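## Task

Slide the inner tray of the lighter-coloured slide box out through the box end that faces away from the robot base, by at least a few centimetres, so it stays there on its own. Leave everything else roughly as it was. It fails immediately if the gripper grasps the outer case of either box, if either box is shifted or rotated more than slightly, or if any tray ends up pushed out around half its length. A result that holds only while the robot is touching it does not count. Release and pull the gripper away at the end.

## Robot and tools

Robot: a single arm with six revolute joints and a parallel two-finger gripper. The fingers point along the gripper's own +x axis and close along its y axis. The reported end_effector_position is the point midway between the finger pads, roughly 3 to 4 cm behind the fingertips.

Frame: the scene frame has its origin on the table surface directly beneath the arm base. +z is up, and +y is to the left when facing along +x. The base may be slightly tilted relative to the table. At long reach the printed hand position can be somewhat off the true one. The box end 'farther from the base' is the one away from the origin.

Tool execute_actions. Argument actions is a list holding zero or one item. An empty list sends nothing and just returns the current state, with pictures. An item with rows is a motion: rows is a list of 1 to 15 rows, and steps (1 to 15, default 15, minimum 3) is how many control steps it runs, each 1/30 s. Row k is used on step k; if there are fewer rows than steps, the last row repeats. An item with only steps (up to 300) is a wait: no new command, it returns once that many steps have passed since the previous result, counting your reply time. Optional pictures: true attaches camera images to a non-empty call.

Each row is exactly 7 numbers, all absolute targets, not offsets: waist, shoulder, elbow, wrist pitch, wrist yaw, wrist roll in radians (same order and meaning as the Joint positions line), then the gripper opening. Joint ranges: waist -3.054 to 3.054, shoulder 0.000 to 3.142, elbow 0.000 to 2.356, wrist pitch -1.571 to 1.571, wrist yaw -1.571 to 1.571, wrist roll -3.142 to 3.142. A target more than 0.010 rad beyond a range end, and farther out than the joint's last reported angle, gets the whole call refused (nothing is sent). True ends may differ by up to 0.010 rad; a target past the true end is clipped and the result may say "joint sent to its limit" (possibly about an earlier motion). No such line does not prove more travel exists. Opening is a scale from -1 to 1: +1 fully open (pad gap 0.088 m), empty fingers touch at about -0.80, lower values add nothing. Full close takes at least about 0.5 s.

Motion limits: each step the target sent to a joint stays within a fixed lead of its measured angle (0.211 rad for waist, shoulder, elbow; 0.213 wrist pitch; 0.267 wrist yaw; 0.228 wrist roll), so big moves take several calls. If targets would put the gripper over 70 mm from where it is measured, all joints are scaled back toward their measured angles. Friction may leave a joint short of target, especially at long reach, and tiny changes may not move it at all; read Joint positions after every move. Between calls the arm keeps heading to your last row until it has nearly stopped or a step was HELD; after that only a new action moves it further.

Timing: each result is captured 3 steps before the action ends; those last steps run while you compose your next reply, and the next action begins after them.

Result lines: the state line gives end_effector_position (m), end_effector_quat_wxyz, and linear and angular velocities (m/s, rad/s) in the scene frame. Joint positions and Joint velocities list the six joints (rad, rad/s) then the pad gap (m, m/s). grip_measured is the finger opening on the command scale; to keep hold, command clearly below it (lower squeezes harder); readings may be biased by up to about 1 mm. Joint torques are total drive outputs, non-zero even in free air, noisy, with per-joint offset and scale. "joint command not followed" means the clearance check (mount blocks and posts count as the arm) altered or blocked targets; HELD marks steps where your row was partly or wholly not sent. TORQUE FAULT: contact torque hitting a load limit (waist 16.8, shoulder 20.8, elbow 20.8, wrist pitch 5.49, wrist yaw 5.47, wrist roll 5.13 N m, held weight included) halts the arm 10 s and drops the rest of the call. MOTOR HOT appears from 50 °C; at 95 °C an OVER-TEMPERATURE FAULT holds the arm, and if it does not cool within 30 to 60 s power cuts and the arm goes limp. Avoid sustained loads.

Tool zoom_image: camera is cam_high, cam_low or cam_wrist; region is [x0, y0, x1, y1] in pixels of that camera's latest 504x504 image, origin top-left, at most 504 by 504. Calibration (intrinsics, distortion, world-to-camera transforms) was supplied; actual cameras may deviate by up to about 2.3 degrees and 9 mm, and the wrist camera pose follows the reported joints.

Tool finished_scene: pass scene, the number of the current scene. Replying without any tool call ends everything.

Avoid: closing on either box's outer case, shifting or rotating a box, pushing a tray out about half way, knocking anything off the table, slams, hard hits, very forceful pushes, fast hard closes. Push the tray gently from its near end (through the box opening) with fingertips or closed fingers, in small steps, checking pictures. Finish by opening if needed and moving the gripper well clear so nothing depends on the robot.

Each tool is called as name(argument=value, ...), one argument or row to a line, values as JSON.

## Session

execute_actions(
  actions=[],
)

Scene clock: 0.00 s of 3750.00 s.
end_effector_position=(+0.3507, -0.0079, +0.2057) grip_measured=+0.821 end_effector_quat_wxyz=(+0.677, +0.054, +0.732, -0.060) end_effector_velocity=(+0.001, -0.001, +0.001) end_effector_angular_velocity=(-0.002, -0.012, +0.008)
Joint positions: [-0.681  1.394  1.378 -1.474 -0.786 -0.612  0.079]
Joint velocities: [-0.007 -0.002 -0.002  0.007 -0.007 -0.007  0.   ]
Joint torques (N m, as the arm reports them, + toward a larger angle): no reading
Motor temperatures (°C, as the motors report them): [22 22 21 22 23 22]
Heat: hottest wrist yaw 23 °C (+0.0 °C/min).

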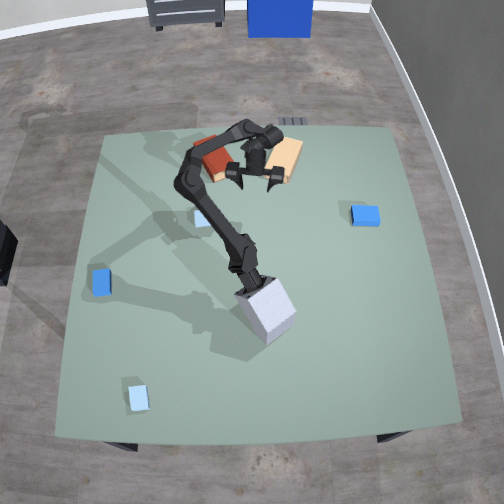

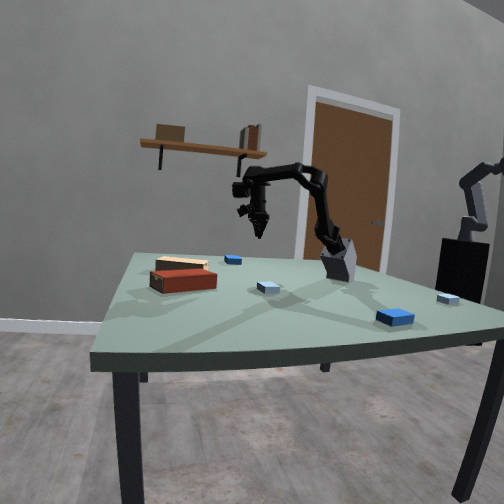

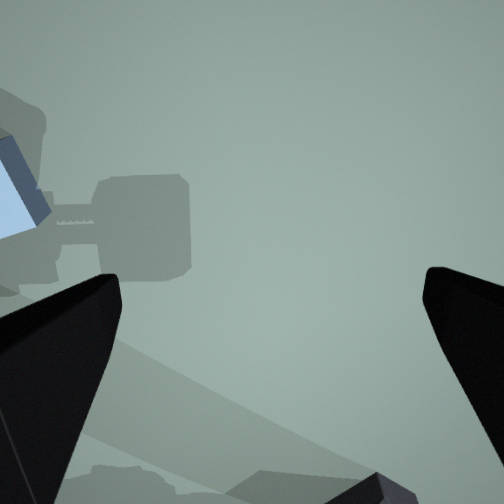

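zoom_image(
  camera="cam_high",
  region=[180, 110, 320, 200],
)

zoom_image(
  camera="cam_low",
  region=[135, 240, 235, 305],
)

Region (180, 110, 320, 200) of cam_high's 504x504 image, scaled by 3.600, with more detail than that image has; it fills the top 324 rows of this view, and the rest is white.

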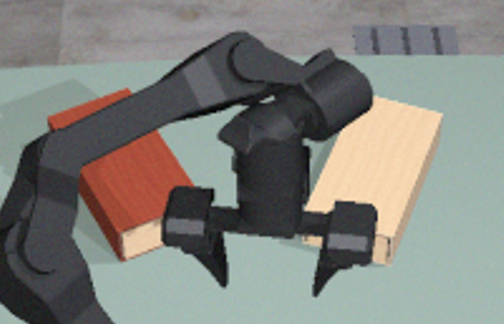

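Region (135, 240, 235, 305) of cam_low's 504x504 image, scaled by 5.040, with more detail than that image has; it fills the top 328 rows of this view, and the rest is white.

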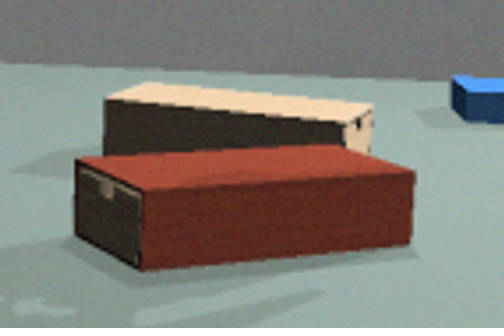

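execute_actions(
  actions=[
    {"rows":[[-0.105,1.45,0.778,0.7,0,0.7,-0.9]],"steps":15},
  ],
)

execute_actions(
  actions=[
    {"steps":90},
  ],
  pictures=true,
)

Scene clock: 1.50 s of 3750.00 s.
end_effector_position=(+0.2344, -0.0563, +0.0647) grip_measured=-0.608 end_effector_quat_wxyz=(+0.491, -0.086, +0.822, -0.274) end_effector_velocity=(-0.121, -0.121, -0.184) end_effector_angular_velocity=(-1.363, -0.568, -0.267)
Joint positions: [-0.157  1.443  0.846 -0.861 -0.097  0.04   0.009]
Joint velocities: [ 0.598  0.085 -0.974  1.59   0.945  1.766 -0.175]
Joint torques (N m, as the arm reports them, + toward a larger angle): [-4.04 -4.29  3.17  0.13  0.7   0.15]
Motor temperatures (°C, as the motors report them): [23 22 21 22 23 22]
Heat: hottest waist 23 °C (+0.0 °C/min).
Steps of this call (steps 1 to 33: nothing new was sent; steps 34 to 45: the first 12 steps of this action). Readings (joint positions):
34: [-0.658 1.394 1.354 -1.429 -0.740 -0.568]
35: [-0.617 1.393 1.322 -1.381 -0.682 -0.520]
37: [-0.525 1.406 1.238 -1.289 -0.568 -0.422]
41: [-0.322 1.435 1.036 -1.075 -0.304 -0.198]
45: the state above

Scene clock: 4.50 s of 3750.00 s.
end_effector_position=(+0.5092, -0.0307, +0.1106) grip_measured=-0.812 end_effector_quat_wxyz=(+0.952, +0.044, +0.238, -0.186) end_effector_velocity=(-0.001, -0.001, -0.001) end_effector_angular_velocity=(-0.003, +0.011, +0.003)
Joint positions: [-0.11   1.447  0.781  0.7    0.001  0.697  0.   ]
Joint velocities: [-0.002 -0.002 -0.002 -0.007 -0.007 -0.007  0.   ]
Joint torques (N m, as the arm reports them, + toward a larger angle): [-3.36 -5.58  2.53  1.32  0.45  0.11]
Motor temperatures (°C, as the motors report them): [23 22 21 22 23 22]
Heat: hottest waist 23 °C (+0.0 °C/min).
Kept back: nothing.
Steps of this call (steps 1 to 3: the last 3 steps of your previous action; steps 4 to 60: the robot went on to your last target; steps 61 to 90: nothing new was sent). Readings (joint positions):
1: [-0.142 1.446 0.821 -0.806 -0.072 0.101]
2: [-0.133 1.447 0.805 -0.750 -0.053 0.161]
4: [-0.123 1.447 0.793 -0.636 -0.030 0.280]
8: [-0.114 1.447 0.789 -0.408 -0.011 0.521]
90: the state above
The arm was judged still, so your last target was given up. Only a new action makes it travel on or press farther. Fingers that are still opening or closing keep moving.
camera_calibration (this result's frames):
cam_wrist: T_world_to_cam=[[-0.393269, -0.91941, -0.005036, 0.179652], [-0.70701, 0.305909, -0.637618, 0.457355], [0.587772, -0.247195, -0.770337, -0.143346], [0, 0, 0, 1]] pos_world=[0.478261, -0.01017, 0.182097]

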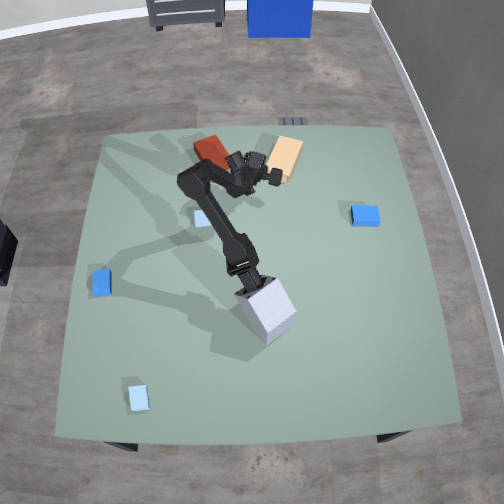

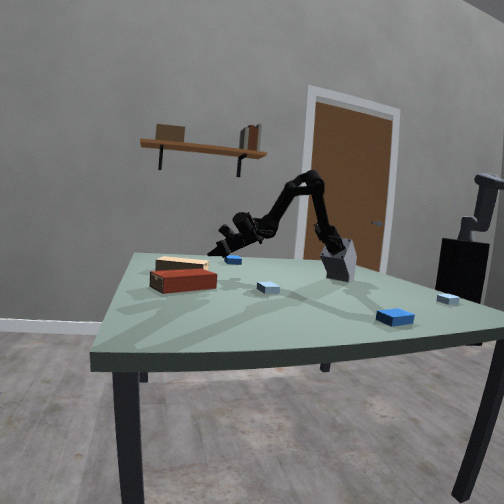

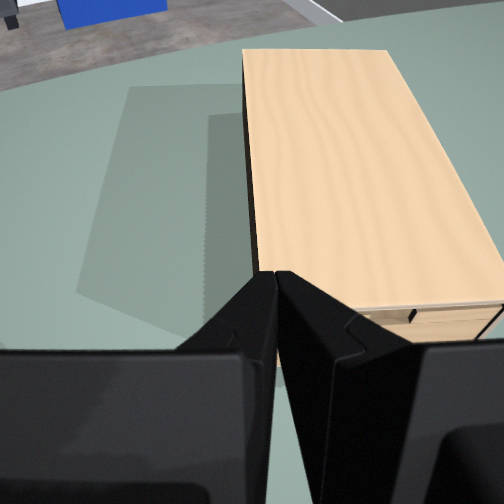

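execute_actions(
  actions=[
    {"rows":[[-0.05,1.47,0.7,0.8,0.05,0.7,-0.9],[-0.05,1.47,0.7,0.8,0.05,0.7,-0.9],[-0.05,1.47,0.7,0.8,0.05,0.7,-0.9],[0,1.5,0.62,0.9,0.09,0.7,-0.9],[0,1.5,0.62,0.9,0.09,0.7,-0.9],[0.005,1.53,0.558,0.97,0.094,0.7,-0.9],[0.005,1.53,0.558,0.97,0.094,0.7,-0.9],[0.005,1.56,0.558,1.0,0.094,0.7,-0.9],[0.005,1.59,0.558,1.03,0.094,0.7,-0.9],[0.005,1.62,0.558,1.06,0.094,0.7,-0.9],[0.005,1.65,0.558,1.09,0.094,0.7,-0.9],[0.005,1.68,0.558,1.12,0.094,0.7,-0.9],[0.005,1.71,0.558,1.152,0.094,0.7,-0.9]]},
  ],
)

execute_actions(
  actions=[
    {"steps":20},
  ],
  pictures=true,
)

Scene clock: 5.33 s of 3750.00 s.
end_effector_position=(+0.4530, -0.0334, +0.0486) grip_measured=-0.812 end_effector_quat_wxyz=(+0.949, +0.049, +0.252, -0.184) end_effector_velocity=(-0.062, -0.085, -0.135) end_effector_angular_velocity=(-0.016, -0.017, -0.003)
Joint positions: [-0.002  1.595  0.573  1.036  0.086  0.697  0.   ]
Joint velocities: [ 0.017  0.789 -0.115  0.916  0.037 -0.007  0.   ]
Joint torques (N m, as the arm reports them, + toward a larger angle): [-3.21 -4.29  0.85  1.46  0.6   0.1 ]
Motor temperatures (°C, as the motors report them): [23 22 21 22 23 22]
Heat: hottest waist 23 °C (+0.0 °C/min).
Steps of this call (steps 1 to 13: nothing new was sent; steps 14 to 25: the first 12 steps of this action). Readings (joint positions):
14: [-0.103 1.447 0.770 0.727 0.014 0.697]
15: [-0.091 1.447 0.756 0.750 0.023 0.697]
17: [-0.063 1.453 0.720 0.801 0.044 0.697]
21: [-0.011 1.495 0.615 0.919 0.074 0.697]
25: the state above

Scene clock: 6.00 s of 3750.00 s.
end_effector_position=(+0.4455, -0.0431, +0.0327) grip_measured=-0.812 end_effector_quat_wxyz=(+0.950, +0.049, +0.249, -0.183) end_effector_velocity=(-0.000, +0.000, +0.001) end_effector_angular_velocity=(-0.003, +0.007, +0.006)
Joint positions: [0.    1.693 0.562 1.151 0.09  0.697 0.   ]
Joint velocities: [-0.002 -0.007 -0.002 -0.007 -0.007 -0.007  0.   ]
Joint torques (N m, as the arm reports them, + toward a larger angle): [-3.21 -3.91  0.45  1.33  0.65  0.1 ]
Motor temperatures (°C, as the motors report them): [23 22 21 22 23 22]
Heat: hottest waist 23 °C (+0.0 °C/min).
Kept back: nothing.
Steps of this call (steps 1 to 3: the last 3 steps of your previous action; steps 4 to 20: the robot went on to your last target). Readings (joint positions):
1: [-0.002 1.621 0.570 1.067 0.088 0.697]
2: [-0.002 1.643 0.569 1.089 0.088 0.697]
4: [-0.001 1.672 0.565 1.115 0.089 0.697]
8: [0.000 1.690 0.562 1.141 0.090 0.697]
20: the state above
camera_calibration (this result's frames):
cam_wrist: T_world_to_cam=[[-0.389479, -0.920981, -0.00999018, 0.141223], [-0.721275, 0.311733, -0.618535, 0.372391], [0.572773, -0.233701, -0.785694, -0.161216], [0, 0, 0, 1]] pos_world=[0.41594, -0.0236999, 0.105081]

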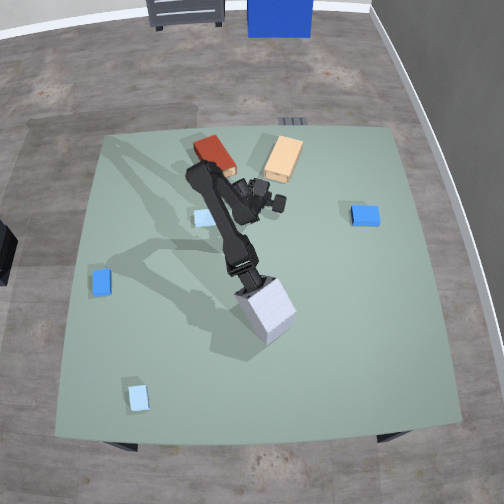

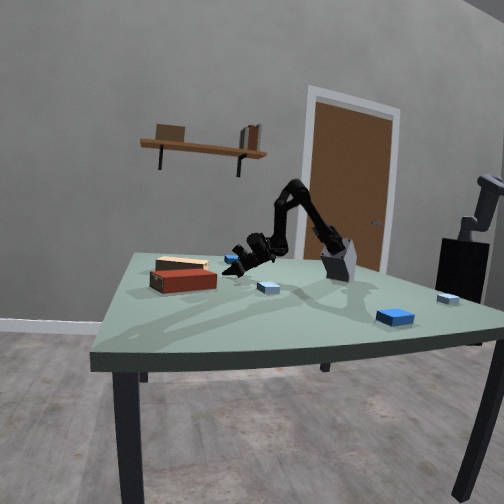

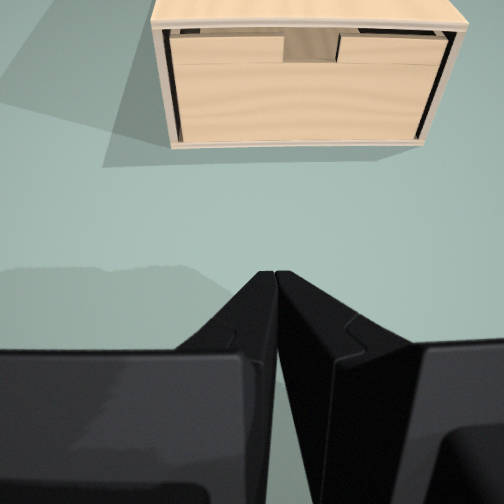

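execute_actions(
  actions=[
    {"rows":[[-0.055,1.68,0.528,1.152,0.034,0.7,-0.9],[-0.055,1.68,0.528,1.152,0.034,0.7,-0.9],[-0.055,1.68,0.528,1.152,0.034,0.7,-0.9],[-0.055,1.68,0.528,1.152,0.034,0.7,-0.9],[-0.061,1.686,0.548,1.138,0.028,0.7,-0.9],[-0.067,1.692,0.568,1.125,0.022,0.7,-0.9],[-0.073,1.699,0.588,1.111,0.016,0.7,-0.9],[-0.079,1.705,0.608,1.097,0.01,0.7,-0.9],[-0.085,1.712,0.628,1.084,0.004,0.7,-0.9],[-0.091,1.718,0.648,1.07,-0.002,0.7,-0.9]]},
  ],
)

execute_actions(
  actions=[
    {"steps":15},
  ],
  pictures=true,
)

Scene clock: 6.73 s of 3750.00 s.
end_effector_position=(+0.4616, -0.0627, +0.0453) grip_measured=-0.812 end_effector_quat_wxyz=(+0.950, +0.047, +0.249, -0.185) end_effector_velocity=(+0.104, -0.008, +0.047) end_effector_angular_velocity=(-0.026, -0.131, +0.090)
Joint positions: [-0.082  1.696  0.622  1.091  0.012  0.697  0.   ]
Joint velocities: [-0.11   0.002  0.33  -0.168 -0.095 -0.022  0.   ]
Joint torques (N m, as the arm reports them, + toward a larger angle): [-3.75 -3.72  0.95  0.92  0.23  0.09]
Motor temperatures (°C, as the motors report them): [23 22 21 22 23 22]
Heat: hottest waist 23 °C (+0.0 °C/min).
Steps of this call (steps 1 to 10: the robot went on to your last target; steps 11 to 22: the first 12 steps of this action). Readings (joint positions):
11: [-0.005 1.693 0.558 1.153 0.079 0.697]
12: [-0.017 1.693 0.553 1.154 0.068 0.697]
14: [-0.038 1.693 0.542 1.153 0.058 0.697]
18: [-0.062 1.693 0.562 1.124 0.032 0.697]
22: the state above

Scene clock: 7.23 s of 3750.00 s.
end_effector_position=(+0.4659, -0.0653, +0.0452) grip_measured=-0.812 end_effector_quat_wxyz=(+0.949, +0.047, +0.251, -0.186) end_effector_velocity=(-0.003, -0.002, -0.003) end_effector_angular_velocity=(-0.003, +0.023, -0.005)
Joint positions: [-0.09   1.702  0.643  1.073  0.003  0.697  0.   ]
Joint velocities: [-0.002 -0.002 -0.002 -0.022 -0.007 -0.007  0.   ]
Joint torques (N m, as the arm reports them, + toward a larger angle): [-4.23 -4.12  1.93  1.05  0.25  0.1 ]
Motor temperatures (°C, as the motors report them): [23 23 21 22 23 22]
Heat: hottest waist 23 °C (+0.0 °C/min).
Kept back: nothing.
Steps of this call (steps 1 to 3: the last 3 steps of your previous action; steps 4 to 15: the robot went on to your last target). Readings (joint positions):
1: [-0.085 1.696 0.631 1.087 0.010 0.697]
2: [-0.087 1.696 0.636 1.083 0.008 0.697]
4: [-0.089 1.697 0.640 1.078 0.006 0.697]
8: [-0.089 1.702 0.641 1.073 0.004 0.697]
15: the state above
camera_calibration (this result's frames):
cam_wrist: T_world_to_cam=[[-0.393473, -0.91932, -0.00547038, 0.130579], [-0.722319, 0.312826, -0.616763, 0.402241], [0.568713, -0.238728, -0.78713, -0.166631], [0, 0, 0, 1]] pos_world=[0.43669, -0.045567, 0.117641]

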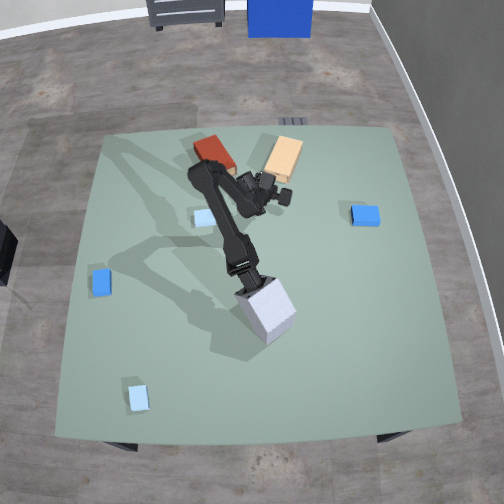

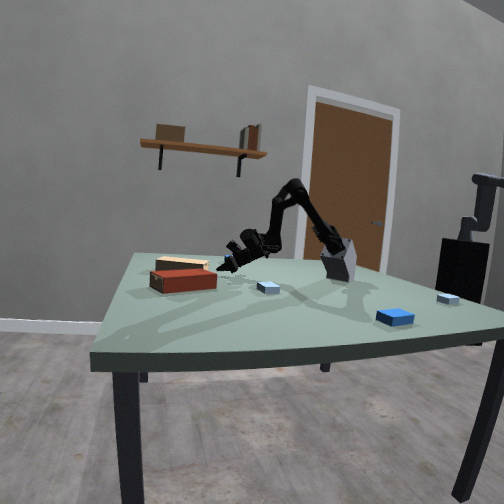

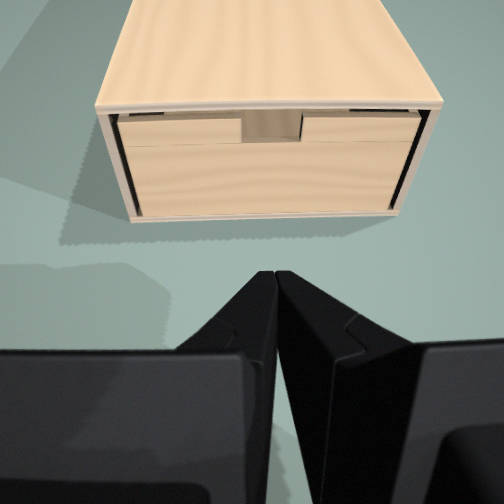

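execute_actions(
  actions=[
    {"rows":[[-0.096,1.72,0.669,1.057,-0.007,0.7,-0.9],[-0.101,1.73,0.69,1.045,-0.012,0.7,-0.9],[-0.106,1.74,0.71,1.032,-0.016,0.7,-0.9],[-0.11,1.75,0.731,1.019,-0.021,0.7,-0.9],[-0.115,1.76,0.752,1.006,-0.026,0.7,-0.9],[-0.12,1.77,0.772,0.994,-0.031,0.7,-0.9],[-0.125,1.78,0.793,0.981,-0.036,0.7,-0.9],[-0.13,1.79,0.814,0.968,-0.04,0.7,-0.9],[-0.134,1.8,0.834,0.956,-0.045,0.7,-0.9],[-0.139,1.81,0.855,0.943,-0.05,0.7,-0.9]]},
  ],
)

execute_actions(
  actions=[
    {"steps":15},
  ],
  pictures=true,
)

Scene clock: 7.83 s of 3750.00 s.
end_effector_position=(+0.5050, -0.0836, +0.0434) grip_measured=-0.812 end_effector_quat_wxyz=(+0.948, +0.047, +0.252, -0.188) end_effector_velocity=(+0.065, -0.038, +0.000) end_effector_angular_velocity=(-0.003, +0.015, +0.000)
Joint positions: [-0.133  1.78   0.825  0.964 -0.038  0.697  0.   ]
Joint velocities: [-0.09   0.144  0.315 -0.183 -0.095 -0.007  0.   ]
Joint torques (N m, as the arm reports them, + toward a larger angle): [-4.78 -4.75  1.8   1.04  0.23  0.1 ]
Motor temperatures (°C, as the motors report them): [23 23 21 22 23 22]
Heat: hottest waist 23 °C (+0.0 °C/min).
Steps of this call (steps 1 to 6: the robot went on to your last target; steps 7 to 18: the first 12 steps of this action). Readings (joint positions):
7: [-0.091 1.702 0.646 1.068 0.002 0.697]
8: [-0.092 1.705 0.654 1.062 -0.001 0.697]
10: [-0.099 1.716 0.682 1.046 -0.007 0.697]
14: [-0.116 1.747 0.756 1.003 -0.024 0.697]
18: the state above

Scene clock: 8.33 s of 3750.00 s.
end_effector_position=(+0.5094, -0.0864, +0.0422) grip_measured=-0.812 end_effector_quat_wxyz=(+0.947, +0.047, +0.255, -0.188) end_effector_velocity=(+0.001, +0.001, +0.002) end_effector_angular_velocity=(-0.003, -0.001, +0.011)
Joint positions: [-0.138  1.792  0.849  0.946 -0.045  0.697  0.   ]
Joint velocities: [-0.002 -0.002 -0.002  0.007 -0.007 -0.007  0.   ]
Joint torques (N m, as the arm reports them, + toward a larger angle): [-5.01 -4.58  2.47  1.03  0.27  0.1 ]
Motor temperatures (°C, as the motors report them): [23 23 21 22 23 22]
Heat: hottest waist 23 °C (+0.0 °C/min).
Kept back: nothing.
Steps of this call (steps 1 to 3: the last 3 steps of your previous action; steps 4 to 15: the robot went on to your last target). Readings (joint positions):
1: [-0.135 1.783 0.833 0.959 -0.040 0.697]
2: [-0.136 1.785 0.838 0.956 -0.042 0.697]
4: [-0.137 1.788 0.844 0.951 -0.043 0.697]
8: [-0.138 1.790 0.848 0.947 -0.045 0.697]
15: the state above
camera_calibration (this result's frames):
cam_wrist: T_world_to_cam=[[-0.398694, -0.917082, -0.00188646, 0.130966], [-0.726109, 0.316925, -0.610184, 0.440386], [0.560186, -0.241907, -0.792258, -0.19444], [0, 0, 0, 1]] pos_world=[0.480906, -0.0664994, 0.114917]

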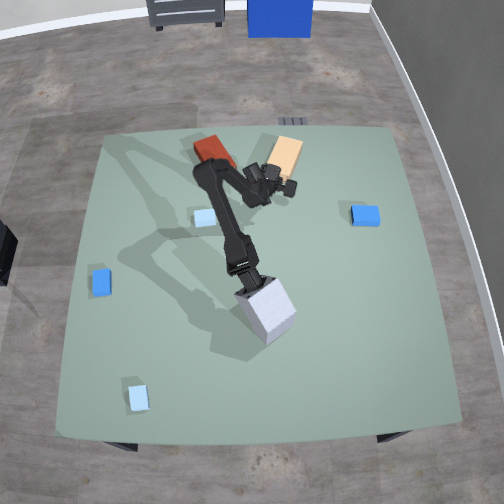

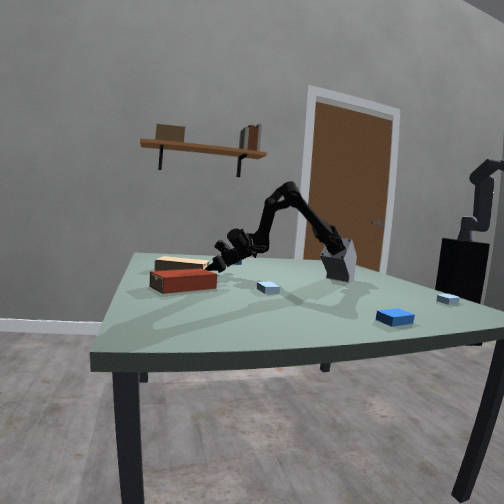

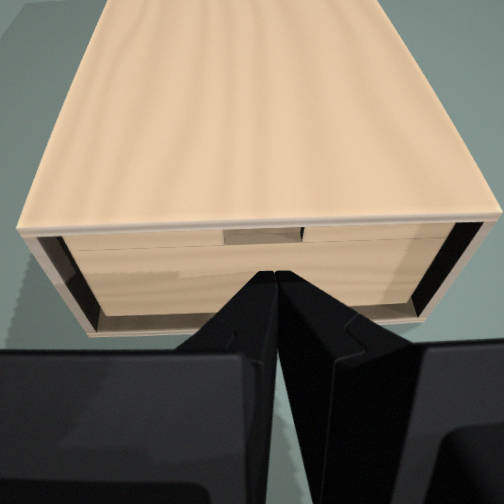

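execute_actions(
  actions=[
    {"rows":[[-0.142,1.82,0.865,0.937,-0.053,0.7,-0.9],[-0.145,1.827,0.876,0.93,-0.055,0.7,-0.9],[-0.147,1.833,0.887,0.924,-0.058,0.7,-0.9],[-0.15,1.84,0.898,0.918,-0.06,0.7,-0.9],[-0.152,1.846,0.909,0.912,-0.063,0.7,-0.9],[-0.155,1.853,0.92,0.906,-0.065,0.7,-0.9],[-0.157,1.859,0.931,0.9,-0.068,0.7,-0.9],[-0.16,1.866,0.942,0.893,-0.07,0.7,-0.9],[-0.162,1.872,0.953,0.887,-0.073,0.7,-0.9],[-0.165,1.879,0.964,0.881,-0.075,0.7,-0.9]]},
  ],
)

execute_actions(
  actions=[
    {"steps":12},
  ],
  pictures=true,
)

Scene clock: 8.87 s of 3750.00 s.
end_effector_position=(+0.5254, -0.1015, +0.0368) grip_measured=-0.812 end_effector_quat_wxyz=(+0.944, +0.047, +0.261, -0.194) end_effector_velocity=(+0.028, -0.030, -0.004) end_effector_angular_velocity=(-0.024, +0.022, -0.015)
Joint positions: [-0.161  1.852  0.945  0.893 -0.067  0.697  0.   ]
Joint velocities: [-0.051  0.1    0.168 -0.095 -0.037 -0.022  0.   ]
Joint torques (N m, as the arm reports them, + toward a larger angle): [-5.24 -4.9   2.46  1.01  0.29  0.09]
Motor temperatures (°C, as the motors report them): [23 23 21 22 23 22]
Heat: hottest waist 23 °C (+0.0 °C/min).
Steps of this call (steps 1 to 4: the robot went on to your last target; steps 5 to 16: the first 12 steps of this action). Readings (joint positions):
5: [-0.139 1.793 0.851 0.945 -0.046 0.697]
6: [-0.140 1.796 0.855 0.941 -0.048 0.697]
8: [-0.143 1.806 0.870 0.933 -0.051 0.697]
12: [-0.152 1.830 0.909 0.912 -0.059 0.697]
16: the state above

Scene clock: 9.27 s of 3750.00 s.
end_effector_position=(+0.5276, -0.1035, +0.0364) grip_measured=-0.812 end_effector_quat_wxyz=(+0.944, +0.047, +0.262, -0.195) end_effector_velocity=(-0.005, -0.003, -0.004) end_effector_angular_velocity=(+0.016, +0.025, -0.010)
Joint positions: [-0.165  1.859  0.958  0.884 -0.07   0.697  0.   ]
Joint velocities: [-0.007  0.002 -0.002 -0.022 -0.022  0.007  0.   ]
Joint torques (N m, as the arm reports them, + toward a larger angle): [-5.53 -4.61  2.63  1.02  0.28  0.1 ]
Motor temperatures (°C, as the motors report them): [23 23 21 22 23 22]
Heat: hottest waist 23 °C (+0.0 °C/min).
Kept back: nothing.
Steps of this call (steps 1 to 3: the last 3 steps of your previous action; steps 4 to 12: the robot went on to your last target). Readings (joint positions):
1: [-0.163 1.854 0.949 0.890 -0.068 0.697]
2: [-0.164 1.856 0.952 0.888 -0.069 0.697]
4: [-0.164 1.858 0.955 0.887 -0.069 0.697]
8: [-0.165 1.859 0.958 0.885 -0.070 0.697]
12: the state above
camera_calibration (this result's frames):
cam_wrist: T_world_to_cam=[[-0.410379, -0.911905, 0.00430985, 0.129041], [-0.730932, 0.326103, -0.599496, 0.458634], [0.545278, -0.249171, -0.800366, -0.205999], [0, 0, 0, 1]] pos_world=[0.500512, -0.0832179, 0.109518]

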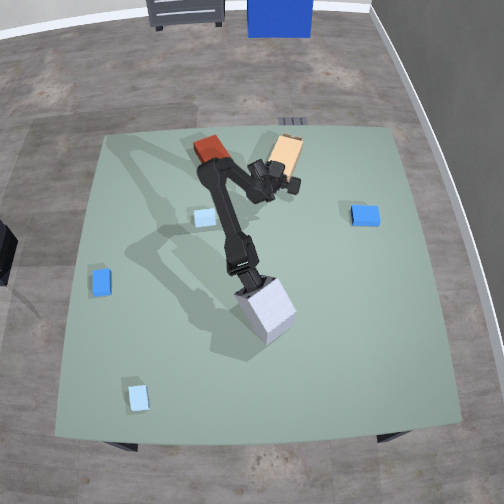

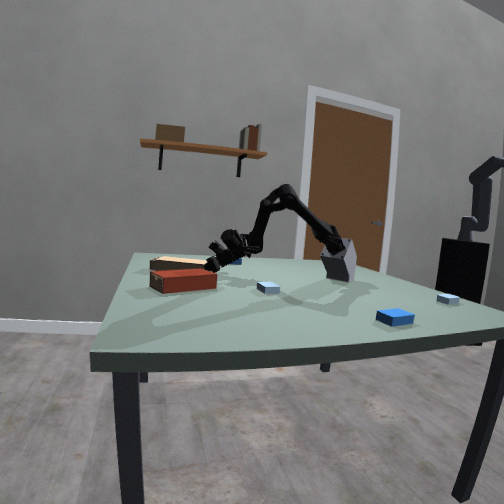

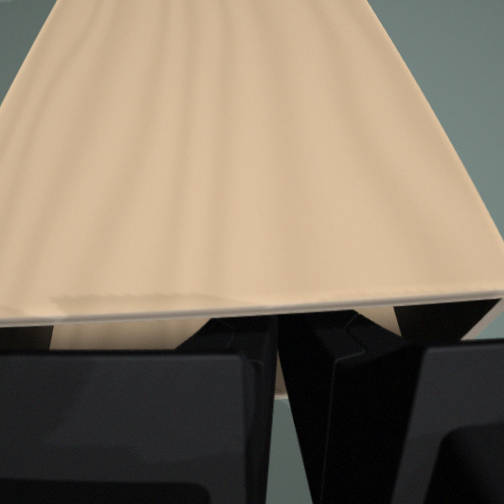

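execute_actions(
  actions=[
    {"rows":[[-0.165,1.89,0.985,0.87,-0.075,0.7,-0.9],[-0.165,1.9,1.0,0.865,-0.075,0.7,-0.9],[-0.165,1.907,1.012,0.86,-0.075,0.7,-0.9]],"steps":12},
  ],
)

execute_actions(
  actions=[
    {"steps":8},
  ],
  pictures=true,
)

zoom_image(
  camera="cam_low",
  region=[135, 240, 235, 305],
)

Scene clock: 9.70 s of 3750.00 s.
end_effector_position=(+0.5357, -0.1070, +0.0327) grip_measured=-0.812 end_effector_quat_wxyz=(+0.944, +0.047, +0.262, -0.196) end_effector_velocity=(+0.004, -0.001, -0.001) end_effector_angular_velocity=(-0.002, +0.011, +0.003)
Joint positions: [-0.165  1.886  1.003  0.864 -0.071  0.697  0.   ]
Joint velocities: [-0.002  0.007  0.022 -0.022 -0.007 -0.007  0.   ]
Joint torques (N m, as the arm reports them, + toward a larger angle): [-5.49 -4.8   2.61  0.98  0.29  0.1 ]
Motor temperatures (°C, as the motors report them): [23 23 21 22 23 22]
Heat: hottest waist 23 °C (+0.0 °C/min).
Steps of this call (steps 1 to 4: the robot went on to your last target; steps 5 to 13: the first 9 steps of this action). Readings (joint positions):
5: [-0.165 1.861 0.962 0.881 -0.070 0.697]
6: [-0.165 1.865 0.970 0.877 -0.070 0.697]
8: [-0.165 1.876 0.988 0.871 -0.070 0.697]
12: [-0.165 1.885 1.002 0.865 -0.071 0.697]
13: the state above

Scene clock: 9.97 s of 3750.00 s.
end_effector_position=(+0.5361, -0.1071, +0.0324) grip_measured=-0.812 end_effector_quat_wxyz=(+0.944, +0.047, +0.263, -0.196) end_effector_velocity=(+0.001, +0.002, -0.001) end_effector_angular_velocity=(+0.011, -0.004, +0.007)
Joint positions: [-0.165  1.887  1.005  0.862 -0.071  0.697  0.   ]
Joint velocities: [ 0.002  0.002  0.002  0.007 -0.007  0.007  0.   ]
Joint torques (N m, as the arm reports them, + toward a larger angle): [-5.59 -4.97  2.73  1.05  0.3   0.1 ]
Motor temperatures (°C, as the motors report them): [23 23 21 22 23 22]
Heat: hottest waist 23 °C (+0.0 °C/min).
Kept back: nothing.
Steps of this call (steps 1 to 3: the last 3 steps of your previous action; steps 4 to 8: the robot went on to your last target). Readings (joint positions):
1: [-0.165 1.886 1.004 0.864 -0.071 0.697]
2: [-0.165 1.886 1.004 0.863 -0.071 0.697]
4: [-0.165 1.887 1.005 0.863 -0.071 0.697]
8: the state above
camera_calibration (this result's frames):
cam_wrist: T_world_to_cam=[[-0.412027, -0.911157, 0.00516794, 0.130139], [-0.731799, 0.327531, -0.597656, 0.464185], [0.542866, -0.250033, -0.801736, -0.213414], [0, 0, 0, 1]] pos_world=[0.509167, -0.0868188, 0.105649]

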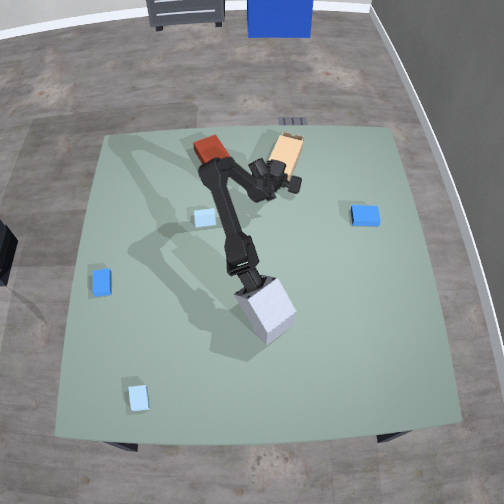

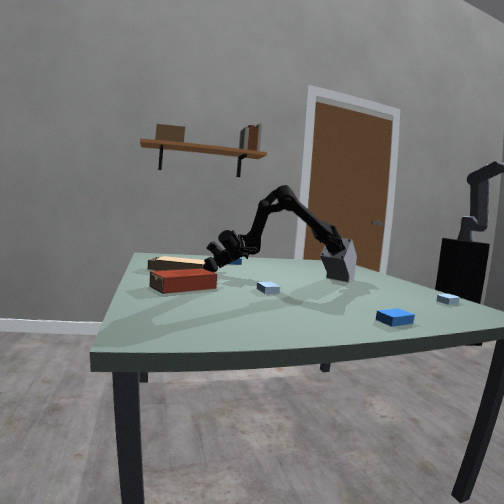

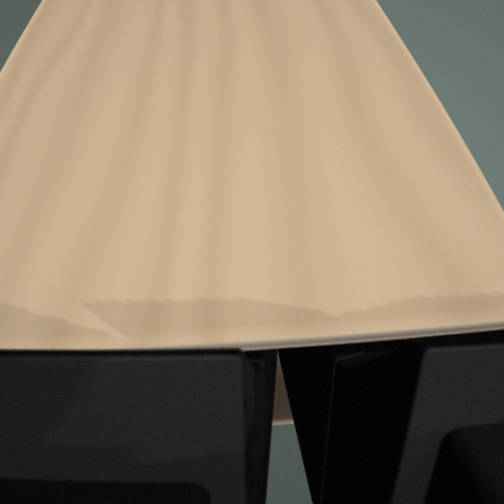

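Region (135, 240, 235, 305) of cam_low's 504x504 image, scaled by 5.040, with more detail than that image has; it fills the top 328 rows of this view, and the rest is white.

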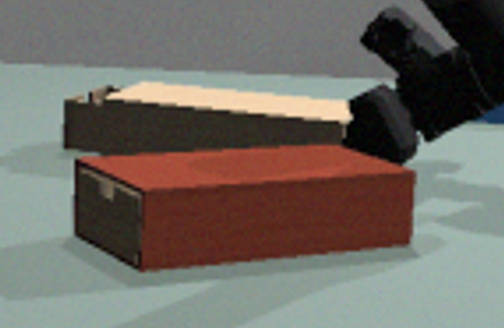

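About 4 cm out. Retracting along the same line.

execute_actions(
  actions=[
    {"rows":[[-0.165,1.87,0.99,0.875,-0.07,0.7,-0.9],[-0.163,1.851,0.965,0.88,-0.07,0.7,-0.9],[-0.16,1.835,0.94,0.89,-0.07,0.7,-0.9],[-0.155,1.82,0.915,0.905,-0.065,0.7,-0.9],[-0.15,1.805,0.89,0.92,-0.06,0.7,-0.9],[-0.145,1.79,0.865,0.935,-0.055,0.7,-0.9],[-0.135,1.775,0.835,0.95,-0.045,0.7,-0.9],[-0.125,1.76,0.8,0.97,-0.035,0.7,-0.9],[-0.115,1.745,0.77,0.99,-0.025,0.7,-0.9],[-0.11,1.73,0.735,1.01,-0.02,0.7,-0.9],[-0.1,1.715,0.7,1.035,-0.01,0.7,-0.9],[-0.095,1.7,0.67,1.055,0,0.7,-0.9],[-0.09,1.68,0.64,1.07,0,0.7,-0.9],[-0.085,1.65,0.61,1.09,0,0.7,-0.9],[-0.08,1.62,0.58,1.1,0,0.7,-0.9]]},
  ],
)

execute_actions(
  actions=[
    {"rows":[[-0.08,1.4,0.5,1.1,0,0.7,-0.9]]},
  ],
  pictures=true,
)

Scene clock: 10.57 s of 3750.00 s.
end_effector_position=(+0.4935, -0.0759, +0.0454) grip_measured=-0.812 end_effector_quat_wxyz=(+0.949, +0.047, +0.250, -0.184) end_effector_velocity=(-0.195, +0.115, +0.012) end_effector_angular_velocity=(+0.017, -0.029, +0.057)
Joint positions: [-0.119  1.75   0.765  1.002 -0.027  0.697  0.   ]
Joint velocities: [ 0.247 -0.452 -0.945  0.549  0.212 -0.007  0.   ]
Joint torques (N m, as the arm reports them, + toward a larger angle): [-4.41 -6.7   0.92  1.25  0.69  0.1 ]
Motor temperatures (°C, as the motors report them): [23 23 21 22 23 22]
Heat: hottest waist 23 °C (+0.0 °C/min).
Steps of this call (steps 1 to 6: the robot went on to your last target; steps 7 to 18: the first 12 steps of this action). Readings (joint positions):
7: [-0.165 1.887 1.006 0.863 -0.071 0.697]
8: [-0.165 1.886 1.001 0.868 -0.071 0.697]
10: [-0.165 1.870 0.974 0.881 -0.071 0.697]
14: [-0.152 1.813 0.883 0.930 -0.055 0.697]
18: the state above

Scene clock: 11.07 s of 3750.00 s.
end_effector_position=(+0.4646, -0.0142, +0.1154) grip_measured=-0.812 end_effector_quat_wxyz=(+0.973, +0.051, +0.183, -0.127) end_effector_velocity=(-0.038, -0.017, -0.024) end_effector_angular_velocity=(-0.023, +0.098, -0.060)
Joint positions: [-0.085  1.413  0.512  1.1   -0.004  0.697  0.   ]
Joint velocities: [ 0.002 -0.002 -0.11  -0.007  0.007 -0.022  0.   ]
Joint torques (N m, as the arm reports them, + toward a larger angle): [-2.72 -5.85  1.64  1.29  0.65  0.08]
Motor temperatures (°C, as the motors report them): [23 23 21 22 23 22]
Heat: hottest waist 23 °C (+0.0 °C/min).
Steps of this call (steps 1 to 3: the last 3 steps of your previous action; steps 4 to 15: the first 12 steps of this action). Readings (joint positions):
4: [-0.094 1.659 0.629 1.059 -0.011 0.697]
5: [-0.091 1.612 0.588 1.066 -0.009 0.697]
7: [-0.087 1.516 0.537 1.085 -0.006 0.697]
11: [-0.086 1.421 0.527 1.102 -0.005 0.697]
15: the state above
camera_calibration (this result's frames):
cam_wrist: T_world_to_cam=[[-0.28331, -0.956899, -0.0638763, 0.132501], [-0.654563, 0.241616, -0.716358, 0.407587], [0.700916, -0.16114, -0.694803, -0.169343], [0, 0, 0, 1]] pos_world=[0.423025, 0.00102235, 0.182782]

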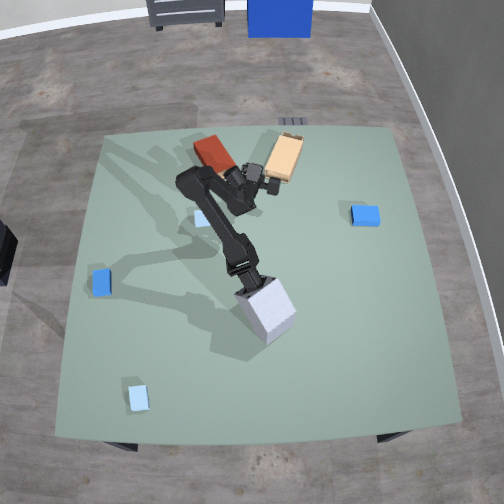

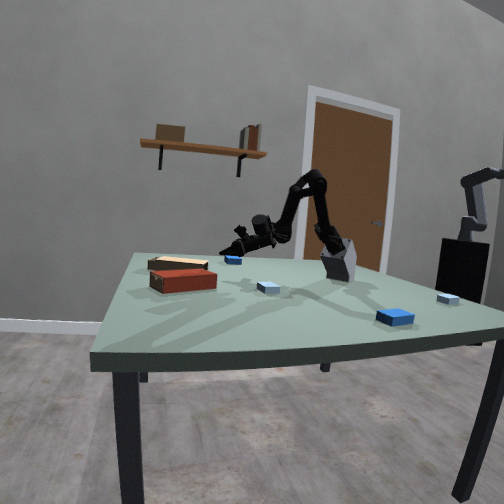

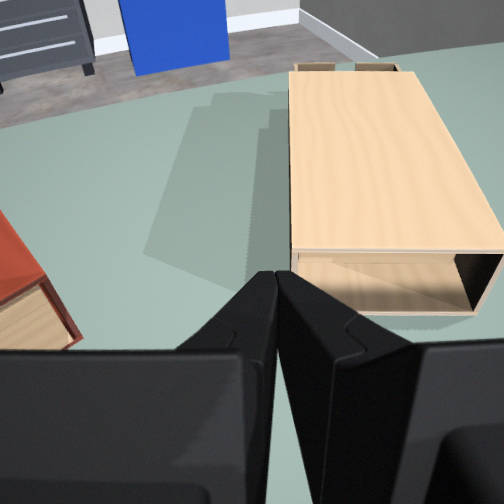

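finished_scene(
  scene=1,
)

The scene is finished: the task was done.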